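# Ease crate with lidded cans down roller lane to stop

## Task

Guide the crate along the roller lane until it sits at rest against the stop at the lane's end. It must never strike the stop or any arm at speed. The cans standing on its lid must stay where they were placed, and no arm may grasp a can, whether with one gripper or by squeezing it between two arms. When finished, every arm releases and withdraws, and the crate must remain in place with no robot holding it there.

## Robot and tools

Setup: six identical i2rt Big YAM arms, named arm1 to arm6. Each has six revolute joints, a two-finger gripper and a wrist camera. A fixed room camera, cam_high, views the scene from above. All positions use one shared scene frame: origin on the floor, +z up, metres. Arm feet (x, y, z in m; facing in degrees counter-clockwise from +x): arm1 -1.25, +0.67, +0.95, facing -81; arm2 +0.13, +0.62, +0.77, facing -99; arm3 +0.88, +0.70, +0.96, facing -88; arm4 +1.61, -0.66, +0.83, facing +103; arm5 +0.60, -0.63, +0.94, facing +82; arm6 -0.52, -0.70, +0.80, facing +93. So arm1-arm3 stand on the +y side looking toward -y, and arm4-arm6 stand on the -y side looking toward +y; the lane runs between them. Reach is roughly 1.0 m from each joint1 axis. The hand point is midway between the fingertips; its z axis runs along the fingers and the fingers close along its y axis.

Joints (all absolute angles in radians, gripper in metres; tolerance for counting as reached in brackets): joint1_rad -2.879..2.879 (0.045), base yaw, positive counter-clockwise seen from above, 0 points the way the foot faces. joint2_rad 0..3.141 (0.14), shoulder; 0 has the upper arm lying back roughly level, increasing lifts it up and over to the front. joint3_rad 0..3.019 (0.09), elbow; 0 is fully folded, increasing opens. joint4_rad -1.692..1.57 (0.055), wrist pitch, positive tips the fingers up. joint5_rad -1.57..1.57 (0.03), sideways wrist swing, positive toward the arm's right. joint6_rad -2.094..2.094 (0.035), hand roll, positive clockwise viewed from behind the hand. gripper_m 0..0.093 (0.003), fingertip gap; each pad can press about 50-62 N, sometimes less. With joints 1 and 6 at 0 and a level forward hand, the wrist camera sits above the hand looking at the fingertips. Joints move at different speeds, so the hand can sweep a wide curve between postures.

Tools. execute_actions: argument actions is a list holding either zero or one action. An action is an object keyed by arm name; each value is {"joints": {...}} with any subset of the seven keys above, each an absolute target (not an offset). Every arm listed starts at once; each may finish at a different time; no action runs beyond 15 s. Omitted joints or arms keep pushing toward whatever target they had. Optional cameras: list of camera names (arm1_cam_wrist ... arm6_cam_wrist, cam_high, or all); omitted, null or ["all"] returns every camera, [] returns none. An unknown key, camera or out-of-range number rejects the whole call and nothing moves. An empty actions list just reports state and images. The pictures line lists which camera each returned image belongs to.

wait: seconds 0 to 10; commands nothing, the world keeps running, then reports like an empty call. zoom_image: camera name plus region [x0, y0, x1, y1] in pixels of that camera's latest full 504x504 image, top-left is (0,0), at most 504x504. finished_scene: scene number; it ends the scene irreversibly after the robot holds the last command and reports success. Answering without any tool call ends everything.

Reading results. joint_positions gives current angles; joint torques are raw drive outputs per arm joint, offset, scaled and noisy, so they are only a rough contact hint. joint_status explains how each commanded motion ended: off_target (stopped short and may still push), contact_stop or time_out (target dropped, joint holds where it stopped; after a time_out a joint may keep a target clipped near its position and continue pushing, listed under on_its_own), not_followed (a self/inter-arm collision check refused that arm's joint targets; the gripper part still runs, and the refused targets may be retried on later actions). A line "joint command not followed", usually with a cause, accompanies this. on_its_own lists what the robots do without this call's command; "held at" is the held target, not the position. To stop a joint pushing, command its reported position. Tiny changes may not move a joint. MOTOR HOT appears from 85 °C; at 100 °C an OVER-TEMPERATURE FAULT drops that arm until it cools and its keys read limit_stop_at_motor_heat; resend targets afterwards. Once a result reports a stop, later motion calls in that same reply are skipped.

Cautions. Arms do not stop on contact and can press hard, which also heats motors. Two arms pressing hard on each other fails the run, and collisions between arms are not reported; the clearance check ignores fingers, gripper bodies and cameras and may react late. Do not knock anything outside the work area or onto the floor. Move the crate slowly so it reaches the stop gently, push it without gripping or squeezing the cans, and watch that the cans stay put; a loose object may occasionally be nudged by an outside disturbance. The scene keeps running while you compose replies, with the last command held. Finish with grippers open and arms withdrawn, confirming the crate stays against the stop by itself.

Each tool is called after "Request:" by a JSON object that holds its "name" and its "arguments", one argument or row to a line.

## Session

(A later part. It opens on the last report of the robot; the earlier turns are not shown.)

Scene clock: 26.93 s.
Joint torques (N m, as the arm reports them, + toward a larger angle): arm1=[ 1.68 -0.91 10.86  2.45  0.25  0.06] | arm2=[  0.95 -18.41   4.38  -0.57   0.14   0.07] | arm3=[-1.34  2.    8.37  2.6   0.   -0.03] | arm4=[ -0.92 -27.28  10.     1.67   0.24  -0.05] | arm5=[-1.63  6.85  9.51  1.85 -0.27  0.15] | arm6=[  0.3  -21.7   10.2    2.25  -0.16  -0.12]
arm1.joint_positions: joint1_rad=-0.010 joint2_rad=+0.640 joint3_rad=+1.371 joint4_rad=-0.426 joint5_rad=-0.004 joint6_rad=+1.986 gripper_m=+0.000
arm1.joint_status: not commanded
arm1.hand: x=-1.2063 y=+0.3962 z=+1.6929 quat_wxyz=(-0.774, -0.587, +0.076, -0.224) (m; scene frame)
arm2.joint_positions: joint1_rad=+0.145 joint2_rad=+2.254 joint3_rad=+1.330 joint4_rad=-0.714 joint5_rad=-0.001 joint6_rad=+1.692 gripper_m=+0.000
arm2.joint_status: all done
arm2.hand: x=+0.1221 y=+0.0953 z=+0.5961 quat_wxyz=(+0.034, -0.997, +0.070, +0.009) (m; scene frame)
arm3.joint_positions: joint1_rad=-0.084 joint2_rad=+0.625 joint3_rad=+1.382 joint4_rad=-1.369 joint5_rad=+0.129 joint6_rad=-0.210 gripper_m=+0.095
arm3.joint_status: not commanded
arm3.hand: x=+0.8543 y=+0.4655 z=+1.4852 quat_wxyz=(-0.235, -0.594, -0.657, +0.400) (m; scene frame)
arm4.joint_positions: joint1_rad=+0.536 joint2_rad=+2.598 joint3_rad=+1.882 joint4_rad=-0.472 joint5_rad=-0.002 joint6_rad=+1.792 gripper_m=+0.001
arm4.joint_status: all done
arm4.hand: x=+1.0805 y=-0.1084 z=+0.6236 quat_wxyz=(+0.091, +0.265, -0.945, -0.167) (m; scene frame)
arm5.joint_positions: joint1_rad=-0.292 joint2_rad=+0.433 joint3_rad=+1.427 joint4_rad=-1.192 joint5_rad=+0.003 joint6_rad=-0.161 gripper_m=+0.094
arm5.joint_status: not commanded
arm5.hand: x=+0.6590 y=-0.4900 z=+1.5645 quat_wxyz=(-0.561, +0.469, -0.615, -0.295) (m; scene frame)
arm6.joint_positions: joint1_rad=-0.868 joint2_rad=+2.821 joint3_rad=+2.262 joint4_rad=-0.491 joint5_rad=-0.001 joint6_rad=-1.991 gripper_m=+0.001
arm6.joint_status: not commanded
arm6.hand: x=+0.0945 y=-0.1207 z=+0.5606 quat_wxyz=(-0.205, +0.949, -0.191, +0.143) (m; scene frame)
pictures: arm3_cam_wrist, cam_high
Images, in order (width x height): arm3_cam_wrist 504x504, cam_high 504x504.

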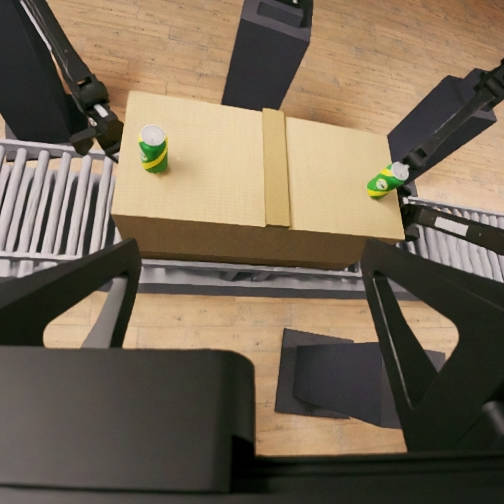

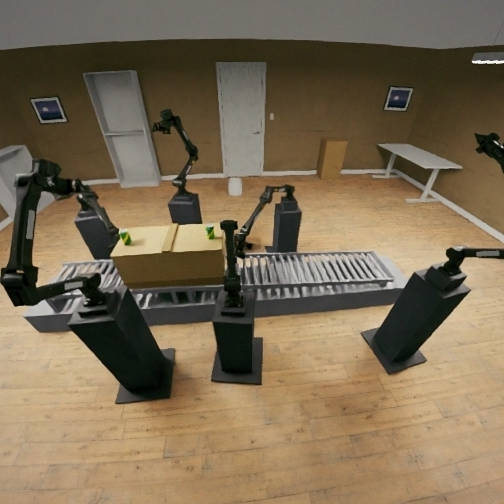

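Request:
{"name": "execute_actions", "arguments": {
  "actions": [
    {"arm4":{"joints":{"joint1_rad":0.57,"joint2_rad":2.7,"joint3_rad":2.12}},"arm2":{"joints":{"joint1_rad":0.06}}}
  ],
  "cameras": []
}}

Request:
{"name": "execute_actions", "arguments": {
  "actions": [
    {"arm2":{"joints":{"joint1_rad":-0.9}}}
  ],
  "cameras": ["cam_high"]
}}

Request:
{"name": "execute_actions", "arguments": {
  "actions": [
    {"arm4":{"joints":{"joint1_rad":0.6,"joint2_rad":2.82,"joint3_rad":2.33}},"arm2":{"joints":{"joint1_rad":-1.1,"joint2_rad":1.5}},"arm6":{"joints":{"joint1_rad":-0.82}}}
  ],
  "cameras": ["arm3_cam_wrist","cam_high"]
}}

Scene clock: 30.03 s.
Joint torques (N m, as the arm reports them, + toward a larger angle): arm1=[ 1.65 -0.83 10.85  2.47  0.25  0.06] | arm2=[  4.9  -18.45   4.4   -0.51   0.11   0.07] | arm3=[-1.28  1.94  8.38  2.61  0.   -0.03] | arm4=[ -2.08 -28.93  12.86   2.03   0.18  -0.05] | arm5=[-1.77  6.08  9.59  1.61 -0.26  0.15] | arm6=[ -1.24 -21.92  10.27   2.16  -0.23  -0.12]
arm1.joint_positions: joint1_rad=-0.010 joint2_rad=+0.640 joint3_rad=+1.371 joint4_rad=-0.426 joint5_rad=-0.004 joint6_rad=+1.986 gripper_m=+0.000
arm1.joint_status: not commanded
arm1.hand: x=-1.2063 y=+0.3962 z=+1.6929 quat_wxyz=(-0.774, -0.587, +0.076, -0.224) (m; scene frame)
arm2.joint_positions: joint1_rad=-0.012 joint2_rad=+2.254 joint3_rad=+1.329 joint4_rad=-0.715 joint5_rad=+0.000 joint6_rad=+1.692 gripper_m=+0.000
arm2.joint_status: joint1_rad off_target (ended at -0.012, target +0.060)
arm2.hand: x=+0.0397 y=+0.1038 z=+0.5972 quat_wxyz=(+0.034, -0.988, +0.148, +0.006) (m; scene frame)
arm3.joint_positions: joint1_rad=-0.084 joint2_rad=+0.625 joint3_rad=+1.382 joint4_rad=-1.369 joint5_rad=+0.129 joint6_rad=-0.210 gripper_m=+0.095
arm3.joint_status: not commanded
arm3.hand: x=+0.8543 y=+0.4655 z=+1.4852 quat_wxyz=(-0.235, -0.594, -0.657, +0.400) (m; scene frame)
arm4.joint_positions: joint1_rad=+0.570 joint2_rad=+2.697 joint3_rad=+2.074 joint4_rad=-0.471 joint5_rad=-0.002 joint6_rad=+1.792 gripper_m=+0.001
arm4.joint_status: all done
arm4.hand: x=+1.0221 y=-0.0886 z=+0.6255 quat_wxyz=(+0.117, +0.279, -0.931, -0.206) (m; scene frame)
arm5.joint_positions: joint1_rad=-0.292 joint2_rad=+0.433 joint3_rad=+1.427 joint4_rad=-1.192 joint5_rad=+0.003 joint6_rad=-0.161 gripper_m=+0.094
arm5.joint_status: not commanded
arm5.hand: x=+0.6590 y=-0.4900 z=+1.5645 quat_wxyz=(-0.561, +0.469, -0.615, -0.295) (m; scene frame)
arm6.joint_positions: joint1_rad=-0.850 joint2_rad=+2.824 joint3_rad=+2.261 joint4_rad=-0.490 joint5_rad=+0.001 joint6_rad=-1.991 gripper_m=+0.001
arm6.joint_status: not commanded
arm6.hand: x=+0.0834 y=-0.1107 z=+0.5581 quat_wxyz=(-0.205, +0.951, -0.182, +0.141) (m; scene frame)
pictures: none
No camera images: the call's "cameras" was empty. Leave "cameras" out to get every camera's image.

Scene clock: 31.73 s.
Joint torques (N m, as the arm reports them, + toward a larger angle): arm1=[ 1.68 -0.83 10.87  2.44  0.26  0.06] | arm2=[  0.52 -18.38   4.53  -0.52   0.01   0.07] | arm3=[-1.35  1.97  8.39  2.62  0.01 -0.03] | arm4=[ -1.72 -28.17  13.08   1.84   0.17  -0.04] | arm5=[-1.61  6.65  9.31  1.61 -0.26  0.14] | arm6=[ -3.62 -21.78  10.28   2.17  -0.23  -0.13]
arm1.joint_positions: joint1_rad=-0.010 joint2_rad=+0.640 joint3_rad=+1.371 joint4_rad=-0.426 joint5_rad=-0.004 joint6_rad=+1.986 gripper_m=+0.000
arm1.joint_status: not commanded
arm1.hand: x=-1.2063 y=+0.3962 z=+1.6929 quat_wxyz=(-0.774, -0.587, +0.076, -0.224) (m; scene frame)
arm2.joint_positions: joint1_rad=-0.902 joint2_rad=+2.254 joint3_rad=+1.329 joint4_rad=-0.715 joint5_rad=+0.003 joint6_rad=+1.692 gripper_m=+0.000
arm2.joint_status: all done
arm2.hand: x=-0.3293 y=+0.3678 z=+0.6033 quat_wxyz=(+0.028, -0.829, +0.559, -0.007) (m; scene frame)
arm3.joint_positions: joint1_rad=-0.084 joint2_rad=+0.625 joint3_rad=+1.382 joint4_rad=-1.369 joint5_rad=+0.129 joint6_rad=-0.210 gripper_m=+0.095
arm3.joint_status: not commanded
arm3.hand: x=+0.8543 y=+0.4655 z=+1.4852 quat_wxyz=(-0.235, -0.594, -0.657, +0.400) (m; scene frame)
arm4.joint_positions: joint1_rad=+0.570 joint2_rad=+2.697 joint3_rad=+2.074 joint4_rad=-0.471 joint5_rad=-0.002 joint6_rad=+1.792 gripper_m=+0.001
arm4.joint_status: not commanded
arm4.hand: x=+1.0221 y=-0.0886 z=+0.6255 quat_wxyz=(+0.117, +0.279, -0.931, -0.206) (m; scene frame)
arm5.joint_positions: joint1_rad=-0.292 joint2_rad=+0.433 joint3_rad=+1.427 joint4_rad=-1.192 joint5_rad=+0.003 joint6_rad=-0.161 gripper_m=+0.094
arm5.joint_status: not commanded
arm5.hand: x=+0.6590 y=-0.4900 z=+1.5645 quat_wxyz=(-0.561, +0.469, -0.615, -0.295) (m; scene frame)
arm6.joint_positions: joint1_rad=-0.821 joint2_rad=+2.824 joint3_rad=+2.261 joint4_rad=-0.490 joint5_rad=+0.001 joint6_rad=-1.991 gripper_m=+0.001
arm6.joint_status: not commanded
arm6.hand: x=+0.0658 y=-0.0931 z=+0.5582 quat_wxyz=(-0.207, +0.954, -0.168, +0.138) (m; scene frame)
pictures: cam_high
Images, in order (width x height): cam_high 504x504.

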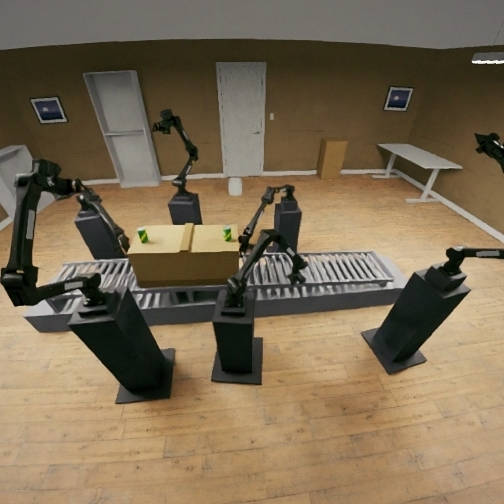

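Scene clock: 33.30 s.
Joint torques (N m, as the arm reports them, + toward a larger angle): arm1=[ 1.61 -0.87 10.86  2.44  0.26  0.06] | arm2=[  0.26 -10.72   8.78   0.95   0.04   0.  ] | arm3=[-1.37  1.94  8.39  2.6   0.01 -0.03] | arm4=[ -1.67 -28.32  14.3    2.1    0.18  -0.04] | arm5=[-1.74  6.58  9.48  1.59 -0.26  0.15] | arm6=[ -4.14 -21.86  10.28   2.18  -0.24  -0.13]
arm1.joint_positions: joint1_rad=-0.010 joint2_rad=+0.640 joint3_rad=+1.371 joint4_rad=-0.426 joint5_rad=-0.004 joint6_rad=+1.986 gripper_m=+0.000
arm1.joint_status: not commanded
arm1.hand: x=-1.2063 y=+0.3962 z=+1.6929 quat_wxyz=(-0.774, -0.587, +0.076, -0.224) (m; scene frame)
arm2.joint_positions: joint1_rad=-1.097 joint2_rad=+1.490 joint3_rad=+1.321 joint4_rad=-0.716 joint5_rad=+0.001 joint6_rad=+1.692 gripper_m=+0.000
arm2.joint_status: all done
arm2.hand: x=-0.4248 y=+0.4409 z=+1.0321 quat_wxyz=(-0.286, -0.725, +0.598, +0.188) (m; scene frame)
arm3.joint_positions: joint1_rad=-0.084 joint2_rad=+0.625 joint3_rad=+1.382 joint4_rad=-1.369 joint5_rad=+0.129 joint6_rad=-0.210 gripper_m=+0.095
arm3.joint_status: not commanded
arm3.hand: x=+0.8543 y=+0.4655 z=+1.4852 quat_wxyz=(-0.235, -0.594, -0.657, +0.400) (m; scene frame)
arm4.joint_positions: joint1_rad=+0.601 joint2_rad=+2.802 joint3_rad=+2.276 joint4_rad=-0.470 joint5_rad=-0.002 joint6_rad=+1.792 gripper_m=+0.001
arm4.joint_status: all done
arm4.hand: x=+0.9684 y=-0.0739 z=+0.6287 quat_wxyz=(+0.144, +0.289, -0.914, -0.245) (m; scene frame)
arm5.joint_positions: joint1_rad=-0.292 joint2_rad=+0.433 joint3_rad=+1.427 joint4_rad=-1.192 joint5_rad=+0.003 joint6_rad=-0.161 gripper_m=+0.094
arm5.joint_status: not commanded
arm5.hand: x=+0.6590 y=-0.4900 z=+1.5645 quat_wxyz=(-0.561, +0.469, -0.615, -0.295) (m; scene frame)
arm6.joint_positions: joint1_rad=-0.775 joint2_rad=+2.824 joint3_rad=+2.261 joint4_rad=-0.490 joint5_rad=+0.001 joint6_rad=-1.991 gripper_m=+0.001
arm6.joint_status: joint1_rad off_target (ended at -0.774, target -0.820)
arm6.hand: x=+0.0371 y=-0.0666 z=+0.5584 quat_wxyz=(-0.210, +0.957, -0.146, +0.133) (m; scene frame)
pictures: arm3_cam_wrist, cam_high
Images, in order (width x height): arm3_cam_wrist 504x504, cam_high 504x504.

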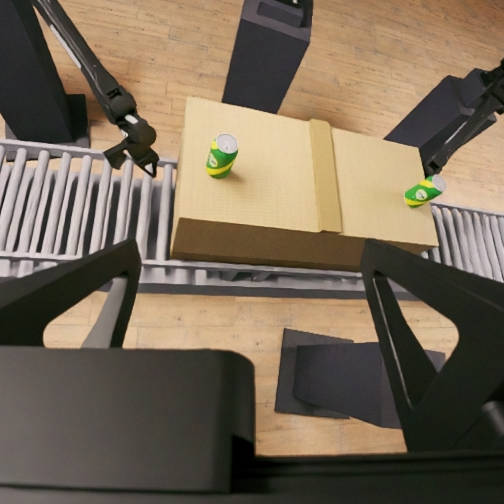

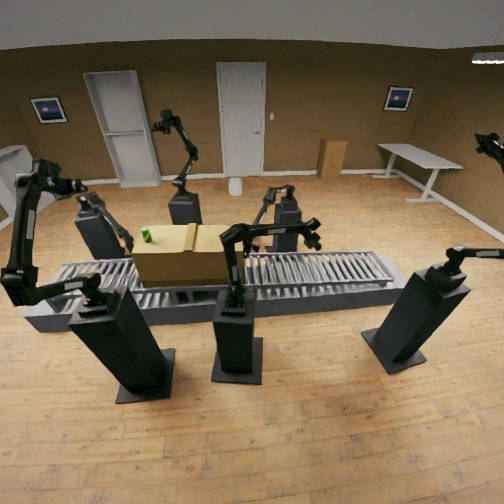

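Request:
{"name": "execute_actions", "arguments": {
  "actions": [
    {"arm4":{"joints":{"joint1_rad":0,"joint2_rad":2.2}},"arm2":{"joints":{"joint2_rad":0.7}},"arm6":{"joints":{"joint1_rad":-0.74,"joint4_rad":-0.6}}}
  ],
  "cameras": []
}}

Request:
{"name": "execute_actions", "arguments": {
  "actions": [
    {"arm4":{"joints":{"joint2_rad":1.5}},"arm2":{"joints":{"joint1_rad":-0.2}},"arm6":{"joints":{"joint1_rad":-0.66,"joint2_rad":2.73,"joint3_rad":2.16}}}
  ],
  "cameras": []
}}

Request:
{"name": "execute_actions", "arguments": {
  "actions": [
    {"arm6":{"joints":{"joint1_rad":-0.58,"joint2_rad":2.67,"joint3_rad":2.04}},"arm1":{"joints":{"joint2_rad":1.3,"joint1_rad":0.6}}}
  ],
  "cameras": []
}}

Request:
{"name": "execute_actions", "arguments": {
  "actions": [
    {"arm6":{"joints":{"joint1_rad":-0.5,"joint2_rad":2.61,"joint3_rad":1.92,"joint6_rad":-1.8}},"arm1":{"joints":{"joint2_rad":2,"joint1_rad":0.7}}}
  ],
  "cameras": []
}}

Request:
{"name": "execute_actions", "arguments": {
  "actions": [
    {"arm6":{"joints":{"joint1_rad":-0.41,"joint2_rad":2.55,"joint3_rad":1.8}},"arm1":{"joints":{"joint2_rad":2.6,"joint3_rad":1.9}}}
  ],
  "cameras": []
}}

Request:
{"name": "execute_actions", "arguments": {
  "actions": [
    {"arm6":{"joints":{"joint1_rad":-0.32,"joint2_rad":2.49,"joint3_rad":1.68,"joint6_rad":-1.6}},"arm1":{"joints":{"joint2_rad":3.05,"joint3_rad":2.42}}}
  ],
  "cameras": ["cam_high"]
}}

Scene clock: 38.30 s.
Joint torques (N m, as the arm reports them, + toward a larger angle): arm1=[ 1.69 -0.89 10.85  2.44  0.25  0.06] | arm2=[ 0.39  0.8   8.26  1.57 -0.02 -0.03] | arm3=[-1.36  1.99  8.37  2.61  0.02 -0.03] | arm4=[ -0.77 -29.42  11.77   2.12   0.15  -0.13] | arm5=[-1.46  6.14  9.42  1.59 -0.24  0.07] | arm6=[ -6.83 -21.85  10.1    0.84  -0.24  -0.14]
arm1.joint_positions: joint1_rad=-0.010 joint2_rad=+0.640 joint3_rad=+1.371 joint4_rad=-0.426 joint5_rad=-0.004 joint6_rad=+1.986 gripper_m=+0.000
arm1.joint_status: not commanded
arm1.hand: x=-1.2063 y=+0.3962 z=+1.6929 quat_wxyz=(-0.774, -0.587, +0.076, -0.224) (m; scene frame)
arm2.joint_positions: joint1_rad=-1.097 joint2_rad=+0.699 joint3_rad=+1.315 joint4_rad=-0.718 joint5_rad=+0.001 joint6_rad=+1.692 gripper_m=+0.000
arm2.joint_status: all done
arm2.hand: x=-0.1732 y=+0.5192 z=+1.3917 quat_wxyz=(-0.567, -0.570, +0.469, +0.366) (m; scene frame)
arm3.joint_positions: joint1_rad=-0.084 joint2_rad=+0.625 joint3_rad=+1.382 joint4_rad=-1.369 joint5_rad=+0.129 joint6_rad=-0.210 gripper_m=+0.095
arm3.joint_status: not commanded
arm3.hand: x=+0.8543 y=+0.4655 z=+1.4852 quat_wxyz=(-0.235, -0.594, -0.657, +0.400) (m; scene frame)
arm4.joint_positions: joint1_rad=-0.005 joint2_rad=+2.216 joint3_rad=+2.324 joint4_rad=-0.454 joint5_rad=-0.001 joint6_rad=+1.793 gripper_m=+0.001
arm4.joint_status: all done
arm4.hand: x=+1.4032 y=+0.2356 z=+1.1838 quat_wxyz=(+0.129, +0.002, -0.818, -0.560) (m; scene frame)
arm5.joint_positions: joint1_rad=-0.292 joint2_rad=+0.433 joint3_rad=+1.427 joint4_rad=-1.192 joint5_rad=+0.003 joint6_rad=-0.161 gripper_m=+0.094
arm5.joint_status: not commanded
arm5.hand: x=+0.6590 y=-0.4900 z=+1.5645 quat_wxyz=(-0.561, +0.469, -0.615, -0.295) (m; scene frame)
arm6.joint_positions: joint1_rad=-0.663 joint2_rad=+2.825 joint3_rad=+2.261 joint4_rad=-0.596 joint5_rad=+0.001 joint6_rad=-1.991 gripper_m=+0.001
arm6.joint_status: joint1_rad off_target (ended at -0.663, target -0.740); the others done
arm6.hand: x=-0.0511 y=-0.0275 z=+0.5470 quat_wxyz=(-0.173, +0.976, -0.094, +0.095) (m; scene frame)
pictures: none
No camera images: the call's "cameras" was empty. Leave "cameras" out to get every camera's image.

Scene clock: 40.60 s.
Joint torques (N m, as the arm reports them, + toward a larger angle): arm1=[ 1.73 -0.8  10.85  2.46  0.25  0.06] | arm2=[ 0.79  0.81  8.31  1.57  0.03 -0.03] | arm3=[-1.38  2.01  8.37  2.61  0.01 -0.03] | arm4=[ -1.24 -13.05   9.42   1.58   0.04  -0.12] | arm5=[-0.98  7.11  9.6   1.64 -0.27  0.1 ] | arm6=[ -6.15 -22.09   8.54   0.71  -0.25  -0.14]
arm1.joint_positions: joint1_rad=-0.010 joint2_rad=+0.640 joint3_rad=+1.371 joint4_rad=-0.426 joint5_rad=-0.004 joint6_rad=+1.986 gripper_m=+0.000
arm1.joint_status: not commanded
arm1.hand: x=-1.2063 y=+0.3962 z=+1.6929 quat_wxyz=(-0.774, -0.587, +0.076, -0.224) (m; scene frame)
arm2.joint_positions: joint1_rad=-0.204 joint2_rad=+0.699 joint3_rad=+1.315 joint4_rad=-0.718 joint5_rad=+0.000 joint6_rad=+1.692 gripper_m=+0.000
arm2.joint_status: all done
arm2.hand: x=+0.0238 y=+0.3102 z=+1.3883 quat_wxyz=(-0.665, -0.721, +0.175, +0.087) (m; scene frame)
arm3.joint_positions: joint1_rad=-0.084 joint2_rad=+0.625 joint3_rad=+1.382 joint4_rad=-1.369 joint5_rad=+0.129 joint6_rad=-0.210 gripper_m=+0.095
arm3.joint_status: not commanded
arm3.hand: x=+0.8543 y=+0.4655 z=+1.4852 quat_wxyz=(-0.235, -0.594, -0.657, +0.400) (m; scene frame)
arm4.joint_positions: joint1_rad=-0.005 joint2_rad=+1.511 joint3_rad=+2.316 joint4_rad=-0.448 joint5_rad=-0.001 joint6_rad=+1.793 gripper_m=+0.001
arm4.joint_status: all done
arm4.hand: x=+1.4831 y=-0.1082 z=+1.7081 quat_wxyz=(+0.184, +0.002, -0.570, -0.801) (m; scene frame)
arm5.joint_positions: joint1_rad=-0.292 joint2_rad=+0.433 joint3_rad=+1.427 joint4_rad=-1.192 joint5_rad=+0.003 joint6_rad=-0.161 gripper_m=+0.094
arm5.joint_status: not commanded
arm5.hand: x=+0.6590 y=-0.4900 z=+1.5645 quat_wxyz=(-0.561, +0.469, -0.615, -0.295) (m; scene frame)
arm6.joint_positions: joint1_rad=-0.590 joint2_rad=+2.769 joint3_rad=+2.135 joint4_rad=-0.596 joint5_rad=+0.001 joint6_rad=-1.991 gripper_m=+0.001
arm6.joint_status: joint1_rad off_target (ended at -0.590, target -0.660); the others done
arm6.hand: x=-0.1190 y=-0.0247 z=+0.5407 quat_wxyz=(-0.146, +0.985, -0.059, +0.072) (m; scene frame)
pictures: none
No camera images: the call's "cameras" was empty. Leave "cameras" out to get every camera's image.

Scene clock: 42.17 s.
Joint torques (N m, as the arm reports them, + toward a larger angle): arm1=[  0.51 -16.1   13.25   2.08   0.12   0.05] | arm2=[ 0.8   0.77  8.32  1.56  0.03 -0.03] | arm3=[-1.4   1.91  8.36  2.61  0.   -0.03] | arm4=[ -1.08 -12.51   9.53   1.53   0.02  -0.11] | arm5=[-1.91  6.49  9.74  1.73 -0.25  0.16] | arm6=[ -6.67 -21.53   8.17   0.6   -0.24  -0.14]
arm1.joint_positions: joint1_rad=+0.604 joint2_rad=+1.316 joint3_rad=+1.373 joint4_rad=-0.414 joint5_rad=+0.000 joint6_rad=+1.988 gripper_m=+0.000
arm1.joint_status: all done
arm1.hand: x=-0.8319 y=+0.2339 z=+1.4012 quat_wxyz=(-0.473, -0.810, -0.141, -0.316) (m; scene frame)
arm2.joint_positions: joint1_rad=-0.204 joint2_rad=+0.699 joint3_rad=+1.315 joint4_rad=-0.718 joint5_rad=+0.000 joint6_rad=+1.692 gripper_m=+0.000
arm2.joint_status: not commanded
arm2.hand: x=+0.0238 y=+0.3102 z=+1.3883 quat_wxyz=(-0.665, -0.721, +0.175, +0.087) (m; scene frame)
arm3.joint_positions: joint1_rad=-0.084 joint2_rad=+0.625 joint3_rad=+1.382 joint4_rad=-1.369 joint5_rad=+0.129 joint6_rad=-0.210 gripper_m=+0.095
arm3.joint_status: not commanded
arm3.hand: x=+0.8543 y=+0.4655 z=+1.4852 quat_wxyz=(-0.235, -0.594, -0.657, +0.400) (m; scene frame)
arm4.joint_positions: joint1_rad=-0.005 joint2_rad=+1.511 joint3_rad=+2.316 joint4_rad=-0.448 joint5_rad=-0.001 joint6_rad=+1.793 gripper_m=+0.001
arm4.joint_status: not commanded
arm4.hand: x=+1.4831 y=-0.1082 z=+1.7081 quat_wxyz=(+0.184, +0.002, -0.570, -0.801) (m; scene frame)
arm5.joint_positions: joint1_rad=-0.292 joint2_rad=+0.433 joint3_rad=+1.427 joint4_rad=-1.192 joint5_rad=+0.003 joint6_rad=-0.161 gripper_m=+0.094
arm5.joint_status: not commanded
arm5.hand: x=+0.6590 y=-0.4900 z=+1.5645 quat_wxyz=(-0.561, +0.469, -0.615, -0.295) (m; scene frame)
arm6.joint_positions: joint1_rad=-0.503 joint2_rad=+2.709 joint3_rad=+2.015 joint4_rad=-0.596 joint5_rad=+0.001 joint6_rad=-1.991 gripper_m=+0.001
arm6.joint_status: joint1_rad off_target (ended at -0.503, target -0.580); the others done
arm6.hand: x=-0.1941 y=-0.0225 z=+0.5411 quat_wxyz=(-0.122, +0.991, -0.016, +0.053) (m; scene frame)
pictures: none
No camera images: the call's "cameras" was empty. Leave "cameras" out to get every camera's image.

Scene clock: 43.67 s.
Joint torques (N m, as the arm reports them, + toward a larger angle): arm1=[  0.83 -26.64  10.49   1.41   0.17   0.09] | arm2=[ 0.83  0.75  8.32  1.57  0.02 -0.03] | arm3=[-1.31  2.03  8.39  2.6   0.01 -0.03] | arm4=[ -1.05 -12.82   9.41   1.62   0.02  -0.13] | arm5=[-1.26  6.6   9.4   1.85 -0.23  0.12] | arm6=[ -6.37 -20.7    7.58   0.48  -0.25   0.05]
arm1.joint_positions: joint1_rad=+0.703 joint2_rad=+2.032 joint3_rad=+1.373 joint4_rad=-0.414 joint5_rad=+0.000 joint6_rad=+1.988 gripper_m=+0.000
arm1.joint_status: all done
arm1.hand: x=-0.7416 y=+0.2345 z=+0.9402 quat_wxyz=(-0.197, -0.946, -0.214, -0.145) (m; scene frame)
arm2.joint_positions: joint1_rad=-0.204 joint2_rad=+0.699 joint3_rad=+1.315 joint4_rad=-0.718 joint5_rad=+0.000 joint6_rad=+1.692 gripper_m=+0.000
arm2.joint_status: not commanded
arm2.hand: x=+0.0238 y=+0.3102 z=+1.3883 quat_wxyz=(-0.665, -0.721, +0.175, +0.087) (m; scene frame)
arm3.joint_positions: joint1_rad=-0.084 joint2_rad=+0.625 joint3_rad=+1.382 joint4_rad=-1.369 joint5_rad=+0.129 joint6_rad=-0.210 gripper_m=+0.095
arm3.joint_status: not commanded
arm3.hand: x=+0.8543 y=+0.4655 z=+1.4852 quat_wxyz=(-0.235, -0.594, -0.657, +0.400) (m; scene frame)
arm4.joint_positions: joint1_rad=-0.005 joint2_rad=+1.511 joint3_rad=+2.316 joint4_rad=-0.448 joint5_rad=-0.001 joint6_rad=+1.793 gripper_m=+0.001
arm4.joint_status: not commanded
arm4.hand: x=+1.4831 y=-0.1082 z=+1.7081 quat_wxyz=(+0.184, +0.002, -0.570, -0.801) (m; scene frame)
arm5.joint_positions: joint1_rad=-0.292 joint2_rad=+0.433 joint3_rad=+1.427 joint4_rad=-1.192 joint5_rad=+0.003 joint6_rad=-0.161 gripper_m=+0.094
arm5.joint_status: not commanded
arm5.hand: x=+0.6590 y=-0.4900 z=+1.5645 quat_wxyz=(-0.561, +0.469, -0.615, -0.295) (m; scene frame)
arm6.joint_positions: joint1_rad=-0.426 joint2_rad=+2.648 joint3_rad=+1.897 joint4_rad=-0.596 joint5_rad=+0.001 joint6_rad=-1.811 gripper_m=+0.001
arm6.joint_status: joint1_rad off_target (ended at -0.426, target -0.500); the others done
arm6.hand: x=-0.2599 y=-0.0310 z=+0.5450 quat_wxyz=(-0.102, +0.992, -0.067, +0.028) (m; scene frame)
pictures: none
No camera images: the call's "cameras" was empty. Leave "cameras" out to get every camera's image.

Scene clock: 45.20 s.
Joint torques (N m, as the arm reports them, + toward a larger angle): arm1=[  0.6  -32.52  11.68   1.09   0.18   0.1 ] | arm2=[ 0.81  0.79  8.31  1.58  0.03 -0.03] | arm3=[-1.35  1.98  8.37  2.6   0.01 -0.03] | arm4=[ -0.32 -12.5    9.56   1.53  -0.02  -0.11] | arm5=[-2.52  6.5   9.67  1.72 -0.23  0.18] | arm6=[ -7.42 -19.83   7.17   0.36  -0.25   0.04]
arm1.joint_positions: joint1_rad=+0.703 joint2_rad=+2.638 joint3_rad=+1.850 joint4_rad=-0.410 joint5_rad=+0.000 joint6_rad=+1.988 gripper_m=+0.000
arm1.joint_status: all done
arm1.hand: x=-0.6859 y=+0.1863 z=+0.7046 quat_wxyz=(-0.148, -0.959, -0.217, -0.109) (m; scene frame)
arm2.joint_positions: joint1_rad=-0.204 joint2_rad=+0.699 joint3_rad=+1.315 joint4_rad=-0.718 joint5_rad=+0.000 joint6_rad=+1.692 gripper_m=+0.000
arm2.joint_status: not commanded
arm2.hand: x=+0.0238 y=+0.3102 z=+1.3883 quat_wxyz=(-0.665, -0.721, +0.175, +0.087) (m; scene frame)
arm3.joint_positions: joint1_rad=-0.084 joint2_rad=+0.625 joint3_rad=+1.382 joint4_rad=-1.369 joint5_rad=+0.129 joint6_rad=-0.210 gripper_m=+0.095
arm3.joint_status: not commanded
arm3.hand: x=+0.8543 y=+0.4655 z=+1.4852 quat_wxyz=(-0.235, -0.594, -0.657, +0.400) (m; scene frame)
arm4.joint_positions: joint1_rad=-0.005 joint2_rad=+1.511 joint3_rad=+2.316 joint4_rad=-0.448 joint5_rad=-0.001 joint6_rad=+1.793 gripper_m=+0.001
arm4.joint_status: not commanded
arm4.hand: x=+1.4831 y=-0.1082 z=+1.7081 quat_wxyz=(+0.184, +0.002, -0.570, -0.801) (m; scene frame)
arm5.joint_positions: joint1_rad=-0.292 joint2_rad=+0.433 joint3_rad=+1.427 joint4_rad=-1.192 joint5_rad=+0.003 joint6_rad=-0.161 gripper_m=+0.094
arm5.joint_status: not commanded
arm5.hand: x=+0.6590 y=-0.4900 z=+1.5645 quat_wxyz=(-0.561, +0.469, -0.615, -0.295) (m; scene frame)
arm6.joint_positions: joint1_rad=-0.324 joint2_rad=+2.584 joint3_rad=+1.777 joint4_rad=-0.596 joint5_rad=+0.001 joint6_rad=-1.810 gripper_m=+0.001
arm6.joint_status: joint1_rad off_target (ended at -0.324, target -0.410); the others done
arm6.hand: x=-0.3393 y=-0.0430 z=+0.5516 quat_wxyz=(-0.077, +0.997, -0.017, +0.015) (m; scene frame)
pictures: none
No camera images: the call's "cameras" was empty. Leave "cameras" out to get every camera's image.

Scene clock: 46.73 s.
Joint torques (N m, as the arm reports them, + toward a larger angle): arm1=[  0.6  -33.01  12.26   1.21   0.17   0.09] | arm2=[ 0.82  0.75  8.31  1.56  0.02 -0.03] | arm3=[-1.3   2.    8.37  2.6   0.   -0.03] | arm4=[ -0.92 -13.34   9.37   1.55   0.06  -0.11] | arm5=[-1.78  6.47  9.56  2.02 -0.23  0.14] | arm6=[ -6.85 -19.01   6.4    0.3   -0.27   0.03]
arm1.joint_positions: joint1_rad=+0.703 joint2_rad=+3.083 joint3_rad=+2.369 joint4_rad=-0.409 joint5_rad=+0.000 joint6_rad=+1.988 gripper_m=+0.000
arm1.joint_status: all done
arm1.hand: x=-0.6453 y=+0.1513 z=+0.5639 quat_wxyz=(-0.178, -0.951, -0.215, -0.131) (m; scene frame)
arm2.joint_positions: joint1_rad=-0.204 joint2_rad=+0.699 joint3_rad=+1.315 joint4_rad=-0.718 joint5_rad=+0.000 joint6_rad=+1.692 gripper_m=+0.000
arm2.joint_status: not commanded
arm2.hand: x=+0.0238 y=+0.3102 z=+1.3883 quat_wxyz=(-0.665, -0.721, +0.175, +0.087) (m; scene frame)
arm3.joint_positions: joint1_rad=-0.084 joint2_rad=+0.625 joint3_rad=+1.382 joint4_rad=-1.369 joint5_rad=+0.129 joint6_rad=-0.210 gripper_m=+0.095
arm3.joint_status: not commanded
arm3.hand: x=+0.8543 y=+0.4655 z=+1.4852 quat_wxyz=(-0.235, -0.594, -0.657, +0.400) (m; scene frame)
arm4.joint_positions: joint1_rad=-0.005 joint2_rad=+1.511 joint3_rad=+2.316 joint4_rad=-0.448 joint5_rad=-0.001 joint6_rad=+1.793 gripper_m=+0.001
arm4.joint_status: not commanded
arm4.hand: x=+1.4831 y=-0.1082 z=+1.7081 quat_wxyz=(+0.184, +0.002, -0.570, -0.801) (m; scene frame)
arm5.joint_positions: joint1_rad=-0.292 joint2_rad=+0.433 joint3_rad=+1.427 joint4_rad=-1.192 joint5_rad=+0.003 joint6_rad=-0.161 gripper_m=+0.094
arm5.joint_status: not commanded
arm5.hand: x=+0.6590 y=-0.4900 z=+1.5645 quat_wxyz=(-0.561, +0.469, -0.615, -0.295) (m; scene frame)
arm6.joint_positions: joint1_rad=-0.240 joint2_rad=+2.524 joint3_rad=+1.663 joint4_rad=-0.596 joint5_rad=+0.001 joint6_rad=-1.611 gripper_m=+0.001
arm6.joint_status: joint1_rad off_target (ended at -0.241, target -0.320); the others done
arm6.hand: x=-0.4022 y=-0.0669 z=+0.5583 quat_wxyz=(-0.052, +0.996, -0.074, +0.000) (m; scene frame)
pictures: cam_high
Images, in order (width x height): cam_high 504x504.

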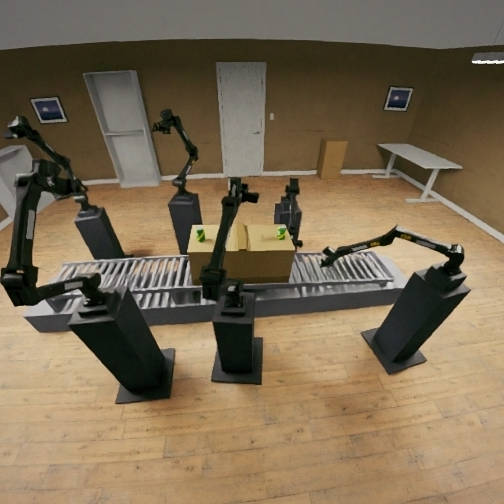

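Request:
{"name": "execute_actions", "arguments": {
  "actions": [
    {"arm6":{"joints":{"joint1_rad":-0.22,"joint4_rad":-0.8}},"arm1":{"joints":{"joint2_rad":3.09,"joint4_rad":-0.12,"joint1_rad":0.67}}}
  ],
  "cameras": []
}}

Request:
{"name": "execute_actions", "arguments": {
  "actions": [
    {"arm6":{"joints":{"joint1_rad":-0.11}}}
  ],
  "cameras": []
}}

Request:
{"name": "execute_actions", "arguments": {
  "actions": [
    {"arm6":{"joints":{"joint1_rad":0}}}
  ],
  "cameras": []
}}

Request:
{"name": "execute_actions", "arguments": {
  "actions": [
    {"arm6":{"joints":{"joint1_rad":0.1}}}
  ],
  "cameras": []
}}

Request:
{"name": "execute_actions", "arguments": {
  "actions": [
    {"arm6":{"joints":{"joint1_rad":0.2}}}
  ],
  "cameras": ["cam_high","arm1_cam_wrist"]
}}

Scene clock: 50.63 s.
Joint torques (N m, as the arm reports them, + toward a larger angle): arm1=[  0.68 -30.43  12.67   2.13   0.16   0.07] | arm2=[ 0.82  0.8   8.31  1.57  0.02 -0.03] | arm3=[-1.33  1.95  8.39  2.63  0.01 -0.03] | arm4=[ -1.25 -13.35   9.59   1.54   0.07  -0.13] | arm5=[-2.35  5.77  9.78  1.55 -0.24  0.13] | arm6=[ -6.5  -18.6    6.13  -0.56  -0.25   0.02]
arm1.joint_positions: joint1_rad=+0.675 joint2_rad=+3.083 joint3_rad=+2.369 joint4_rad=-0.145 joint5_rad=+0.000 joint6_rad=+1.988 gripper_m=+0.000
arm1.joint_status: all done
arm1.hand: x=-0.6198 y=+0.0981 z=+0.5993 quat_wxyz=(-0.282, -0.917, -0.194, -0.203) (m; scene frame)
arm2.joint_positions: joint1_rad=-0.204 joint2_rad=+0.699 joint3_rad=+1.315 joint4_rad=-0.718 joint5_rad=+0.000 joint6_rad=+1.692 gripper_m=+0.000
arm2.joint_status: not commanded
arm2.hand: x=+0.0238 y=+0.3102 z=+1.3883 quat_wxyz=(-0.665, -0.721, +0.175, +0.087) (m; scene frame)
arm3.joint_positions: joint1_rad=-0.084 joint2_rad=+0.625 joint3_rad=+1.382 joint4_rad=-1.369 joint5_rad=+0.129 joint6_rad=-0.210 gripper_m=+0.095
arm3.joint_status: not commanded
arm3.hand: x=+0.8543 y=+0.4655 z=+1.4852 quat_wxyz=(-0.235, -0.594, -0.657, +0.400) (m; scene frame)
arm4.joint_positions: joint1_rad=-0.005 joint2_rad=+1.511 joint3_rad=+2.316 joint4_rad=-0.448 joint5_rad=-0.001 joint6_rad=+1.793 gripper_m=+0.001
arm4.joint_status: not commanded
arm4.hand: x=+1.4831 y=-0.1082 z=+1.7081 quat_wxyz=(+0.184, +0.002, -0.570, -0.801) (m; scene frame)
arm5.joint_positions: joint1_rad=-0.292 joint2_rad=+0.433 joint3_rad=+1.427 joint4_rad=-1.192 joint5_rad=+0.003 joint6_rad=-0.161 gripper_m=+0.094
arm5.joint_status: not commanded
arm5.hand: x=+0.6590 y=-0.4900 z=+1.5645 quat_wxyz=(-0.561, +0.469, -0.615, -0.295) (m; scene frame)
arm6.joint_positions: joint1_rad=-0.145 joint2_rad=+2.523 joint3_rad=+1.663 joint4_rad=-0.786 joint5_rad=+0.001 joint6_rad=-1.610 gripper_m=+0.001
arm6.joint_status: joint1_rad off_target (ended at -0.145, target -0.220); the others done
arm6.hand: x=-0.4675 y=-0.1044 z=+0.5591 quat_wxyz=(+0.042, +0.999, -0.026, -0.009) (m; scene frame)
pictures: none
No camera images: the call's "cameras" was empty. Leave "cameras" out to get every camera's image.

Scene clock: 52.10 s.
Joint torques (N m, as the arm reports them, + toward a larger angle): arm1=[  0.33 -30.24  12.6    2.11   0.16   0.08] | arm2=[ 0.78  0.76  8.31  1.57  0.03 -0.03] | arm3=[-1.32  2.02  8.38  2.61  0.01 -0.03] | arm4=[ -0.68 -12.97   9.56   1.55   0.02  -0.05] | arm5=[-1.24  6.46  9.58  1.69 -0.22  0.18] | arm6=[ -7.4  -18.59   6.15  -0.57  -0.25   0.01]
arm1.joint_positions: joint1_rad=+0.675 joint2_rad=+3.083 joint3_rad=+2.369 joint4_rad=-0.145 joint5_rad=+0.000 joint6_rad=+1.988 gripper_m=+0.000
arm1.joint_status: not commanded
arm1.hand: x=-0.6198 y=+0.0981 z=+0.5993 quat_wxyz=(-0.282, -0.917, -0.194, -0.203) (m; scene frame)
arm2.joint_positions: joint1_rad=-0.204 joint2_rad=+0.699 joint3_rad=+1.315 joint4_rad=-0.718 joint5_rad=+0.000 joint6_rad=+1.692 gripper_m=+0.000
arm2.joint_status: not commanded
arm2.hand: x=+0.0238 y=+0.3102 z=+1.3883 quat_wxyz=(-0.665, -0.721, +0.175, +0.087) (m; scene frame)
arm3.joint_positions: joint1_rad=-0.084 joint2_rad=+0.625 joint3_rad=+1.382 joint4_rad=-1.369 joint5_rad=+0.129 joint6_rad=-0.210 gripper_m=+0.095
arm3.joint_status: not commanded
arm3.hand: x=+0.8543 y=+0.4655 z=+1.4852 quat_wxyz=(-0.235, -0.594, -0.657, +0.400) (m; scene frame)
arm4.joint_positions: joint1_rad=-0.005 joint2_rad=+1.511 joint3_rad=+2.316 joint4_rad=-0.448 joint5_rad=-0.001 joint6_rad=+1.793 gripper_m=+0.001
arm4.joint_status: not commanded
arm4.hand: x=+1.4831 y=-0.1082 z=+1.7081 quat_wxyz=(+0.184, +0.002, -0.570, -0.801) (m; scene frame)
arm5.joint_positions: joint1_rad=-0.292 joint2_rad=+0.433 joint3_rad=+1.427 joint4_rad=-1.192 joint5_rad=+0.003 joint6_rad=-0.161 gripper_m=+0.094
arm5.joint_status: not commanded
arm5.hand: x=+0.6590 y=-0.4900 z=+1.5645 quat_wxyz=(-0.561, +0.469, -0.615, -0.295) (m; scene frame)
arm6.joint_positions: joint1_rad=-0.022 joint2_rad=+2.523 joint3_rad=+1.663 joint4_rad=-0.786 joint5_rad=+0.001 joint6_rad=-1.610 gripper_m=+0.001
arm6.joint_status: joint1_rad off_target (ended at -0.022, target -0.110)
arm6.hand: x=-0.5411 y=-0.1020 z=+0.5601 quat_wxyz=(+0.042, +0.998, +0.035, -0.007) (m; scene frame)
pictures: none
No camera images: the call's "cameras" was empty. Leave "cameras" out to get every camera's image.

Scene clock: 53.57 s.
Joint torques (N m, as the arm reports them, + toward a larger angle): arm1=[  0.49 -30.21  12.63   2.14   0.16   0.08] | arm2=[ 0.86  0.8   8.32  1.58  0.03 -0.03] | arm3=[-1.32  2.02  8.38  2.61  0.01 -0.03] | arm4=[ -1.21 -12.54   9.43   1.43   0.04  -0.14] | arm5=[-1.44  6.43  9.55  1.8  -0.28  0.16] | arm6=[ -6.63 -18.61   6.18  -0.54  -0.25   0.02]
arm1.joint_positions: joint1_rad=+0.675 joint2_rad=+3.083 joint3_rad=+2.369 joint4_rad=-0.145 joint5_rad=+0.000 joint6_rad=+1.988 gripper_m=+0.000
arm1.joint_status: not commanded
arm1.hand: x=-0.6198 y=+0.0981 z=+0.5993 quat_wxyz=(-0.282, -0.917, -0.194, -0.203) (m; scene frame)
arm2.joint_positions: joint1_rad=-0.204 joint2_rad=+0.699 joint3_rad=+1.315 joint4_rad=-0.718 joint5_rad=+0.000 joint6_rad=+1.692 gripper_m=+0.000
arm2.joint_status: not commanded
arm2.hand: x=+0.0238 y=+0.3102 z=+1.3883 quat_wxyz=(-0.665, -0.721, +0.175, +0.087) (m; scene frame)
arm3.joint_positions: joint1_rad=-0.084 joint2_rad=+0.625 joint3_rad=+1.382 joint4_rad=-1.369 joint5_rad=+0.129 joint6_rad=-0.210 gripper_m=+0.095
arm3.joint_status: not commanded
arm3.hand: x=+0.8543 y=+0.4655 z=+1.4852 quat_wxyz=(-0.235, -0.594, -0.657, +0.400) (m; scene frame)
arm4.joint_positions: joint1_rad=-0.005 joint2_rad=+1.511 joint3_rad=+2.316 joint4_rad=-0.448 joint5_rad=-0.001 joint6_rad=+1.793 gripper_m=+0.001
arm4.joint_status: not commanded
arm4.hand: x=+1.4831 y=-0.1082 z=+1.7081 quat_wxyz=(+0.184, +0.002, -0.570, -0.801) (m; scene frame)
arm5.joint_positions: joint1_rad=-0.292 joint2_rad=+0.433 joint3_rad=+1.427 joint4_rad=-1.192 joint5_rad=+0.003 joint6_rad=-0.161 gripper_m=+0.094
arm5.joint_status: not commanded
arm5.hand: x=+0.6590 y=-0.4900 z=+1.5645 quat_wxyz=(-0.561, +0.469, -0.615, -0.295) (m; scene frame)
arm6.joint_positions: joint1_rad=+0.078 joint2_rad=+2.523 joint3_rad=+1.663 joint4_rad=-0.786 joint5_rad=+0.001 joint6_rad=-1.610 gripper_m=+0.001
arm6.joint_status: joint1_rad off_target (ended at +0.077, target +0.000)
arm6.hand: x=-0.6009 y=-0.1067 z=+0.5610 quat_wxyz=(+0.041, +0.996, +0.085, -0.005) (m; scene frame)
pictures: none
No camera images: the call's "cameras" was empty. Leave "cameras" out to get every camera's image.

Scene clock: 54.93 s.
Joint torques (N m, as the arm reports them, + toward a larger angle): arm1=[  1.04 -29.97  12.6    2.11  -0.04  -0.01] | arm2=[ 0.82  0.79  8.3   1.56  0.03 -0.03] | arm3=[-1.29  1.98  8.39  2.61  0.01 -0.03] | arm4=[ -1.67 -13.22   9.54   1.68   0.02  -0.1 ] | arm5=[-1.64  6.49  9.71  1.74 -0.23  0.15] | arm6=[ -5.56 -18.69   6.19  -0.55  -0.25   0.02]
arm1.joint_positions: joint1_rad=+0.667 joint2_rad=+3.086 joint3_rad=+2.369 joint4_rad=-0.145 joint5_rad=+0.005 joint6_rad=+1.993 gripper_m=+0.000
arm1.joint_status: not commanded
arm1.hand: x=-0.6265 y=+0.0930 z=+0.5968 quat_wxyz=(-0.282, -0.919, -0.187, -0.200) (m; scene frame)
arm2.joint_positions: joint1_rad=-0.204 joint2_rad=+0.699 joint3_rad=+1.315 joint4_rad=-0.718 joint5_rad=+0.000 joint6_rad=+1.692 gripper_m=+0.000
arm2.joint_status: not commanded
arm2.hand: x=+0.0238 y=+0.3102 z=+1.3883 quat_wxyz=(-0.665, -0.721, +0.175, +0.087) (m; scene frame)
arm3.joint_positions: joint1_rad=-0.084 joint2_rad=+0.625 joint3_rad=+1.382 joint4_rad=-1.369 joint5_rad=+0.129 joint6_rad=-0.210 gripper_m=+0.095
arm3.joint_status: not commanded
arm3.hand: x=+0.8543 y=+0.4655 z=+1.4852 quat_wxyz=(-0.235, -0.594, -0.657, +0.400) (m; scene frame)
arm4.joint_positions: joint1_rad=-0.005 joint2_rad=+1.511 joint3_rad=+2.316 joint4_rad=-0.448 joint5_rad=-0.001 joint6_rad=+1.793 gripper_m=+0.001
arm4.joint_status: not commanded
arm4.hand: x=+1.4831 y=-0.1082 z=+1.7081 quat_wxyz=(+0.184, +0.002, -0.570, -0.801) (m; scene frame)
arm5.joint_positions: joint1_rad=-0.292 joint2_rad=+0.433 joint3_rad=+1.427 joint4_rad=-1.192 joint5_rad=+0.003 joint6_rad=-0.161 gripper_m=+0.094
arm5.joint_status: not commanded
arm5.hand: x=+0.6590 y=-0.4900 z=+1.5645 quat_wxyz=(-0.561, +0.469, -0.615, -0.295) (m; scene frame)
arm6.joint_positions: joint1_rad=+0.165 joint2_rad=+2.523 joint3_rad=+1.663 joint4_rad=-0.786 joint5_rad=+0.001 joint6_rad=-1.610 gripper_m=+0.001
arm6.joint_status: joint1_rad off_target (ended at +0.166, target +0.100)
arm6.hand: x=-0.6528 y=-0.1158 z=+0.5618 quat_wxyz=(+0.041, +0.991, +0.128, -0.004) (m; scene frame)
pictures: none
No camera images: the call's "cameras" was empty. Leave "cameras" out to get every camera's image.

Scene clock: 56.13 s.
Joint torques (N m, as the arm reports them, + toward a larger angle): arm1=[  2.91 -31.35  12.5    2.14  -0.09  -0.09] | arm2=[ 0.83  0.77  8.3   1.56  0.02 -0.03] | arm3=[-1.31  2.03  8.37  2.6   0.01 -0.02] | arm4=[ -1.49 -13.07   9.45   1.52   0.07  -0.12] | arm5=[-1.81  6.26  9.59  1.87 -0.23  0.13] | arm6=[ -0.17 -18.63   6.21  -0.61  -0.25   0.02]
arm1.joint_positions: joint1_rad=+0.644 joint2_rad=+3.095 joint3_rad=+2.369 joint4_rad=-0.145 joint5_rad=+0.007 joint6_rad=+2.004 gripper_m=+0.000
arm1.joint_status: not commanded
arm1.hand: x=-0.6433 y=+0.0821 z=+0.5889 quat_wxyz=(-0.281, -0.924, -0.171, -0.195) (m; scene frame)
arm2.joint_positions: joint1_rad=-0.204 joint2_rad=+0.699 joint3_rad=+1.315 joint4_rad=-0.718 joint5_rad=+0.000 joint6_rad=+1.692 gripper_m=+0.000
arm2.joint_status: not commanded
arm2.hand: x=+0.0238 y=+0.3102 z=+1.3883 quat_wxyz=(-0.665, -0.721, +0.175, +0.087) (m; scene frame)
arm3.joint_positions: joint1_rad=-0.084 joint2_rad=+0.625 joint3_rad=+1.382 joint4_rad=-1.369 joint5_rad=+0.129 joint6_rad=-0.210 gripper_m=+0.095
arm3.joint_status: not commanded
arm3.hand: x=+0.8543 y=+0.4655 z=+1.4852 quat_wxyz=(-0.235, -0.594, -0.657, +0.400) (m; scene frame)
arm4.joint_positions: joint1_rad=-0.005 joint2_rad=+1.511 joint3_rad=+2.316 joint4_rad=-0.448 joint5_rad=-0.001 joint6_rad=+1.793 gripper_m=+0.001
arm4.joint_status: not commanded
arm4.hand: x=+1.4831 y=-0.1082 z=+1.7081 quat_wxyz=(+0.184, +0.002, -0.570, -0.801) (m; scene frame)
arm5.joint_positions: joint1_rad=-0.292 joint2_rad=+0.433 joint3_rad=+1.427 joint4_rad=-1.192 joint5_rad=+0.003 joint6_rad=-0.161 gripper_m=+0.094
arm5.joint_status: not commanded
arm5.hand: x=+0.6590 y=-0.4900 z=+1.5645 quat_wxyz=(-0.561, +0.469, -0.615, -0.295) (m; scene frame)
arm6.joint_positions: joint1_rad=+0.199 joint2_rad=+2.523 joint3_rad=+1.663 joint4_rad=-0.786 joint5_rad=+0.001 joint6_rad=-1.610 gripper_m=+0.001
arm6.joint_status: all done
arm6.hand: x=-0.6726 y=-0.1205 z=+0.5621 quat_wxyz=(+0.041, +0.989, +0.145, -0.003) (m; scene frame)
pictures: arm1_cam_wrist, cam_high
Images, in order (width x height): arm1_cam_wrist 504x504, cam_high 504x504.

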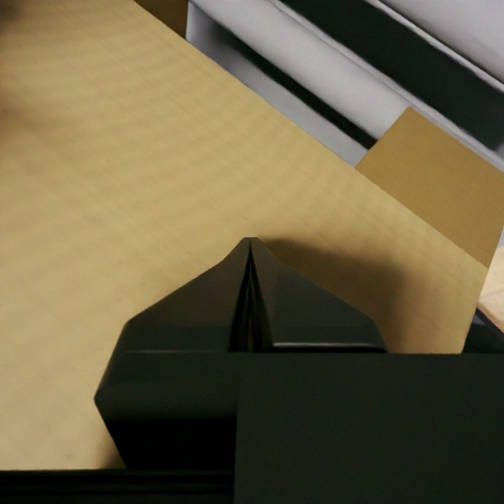

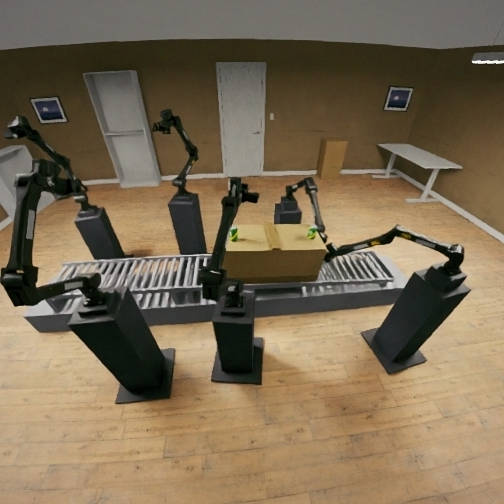

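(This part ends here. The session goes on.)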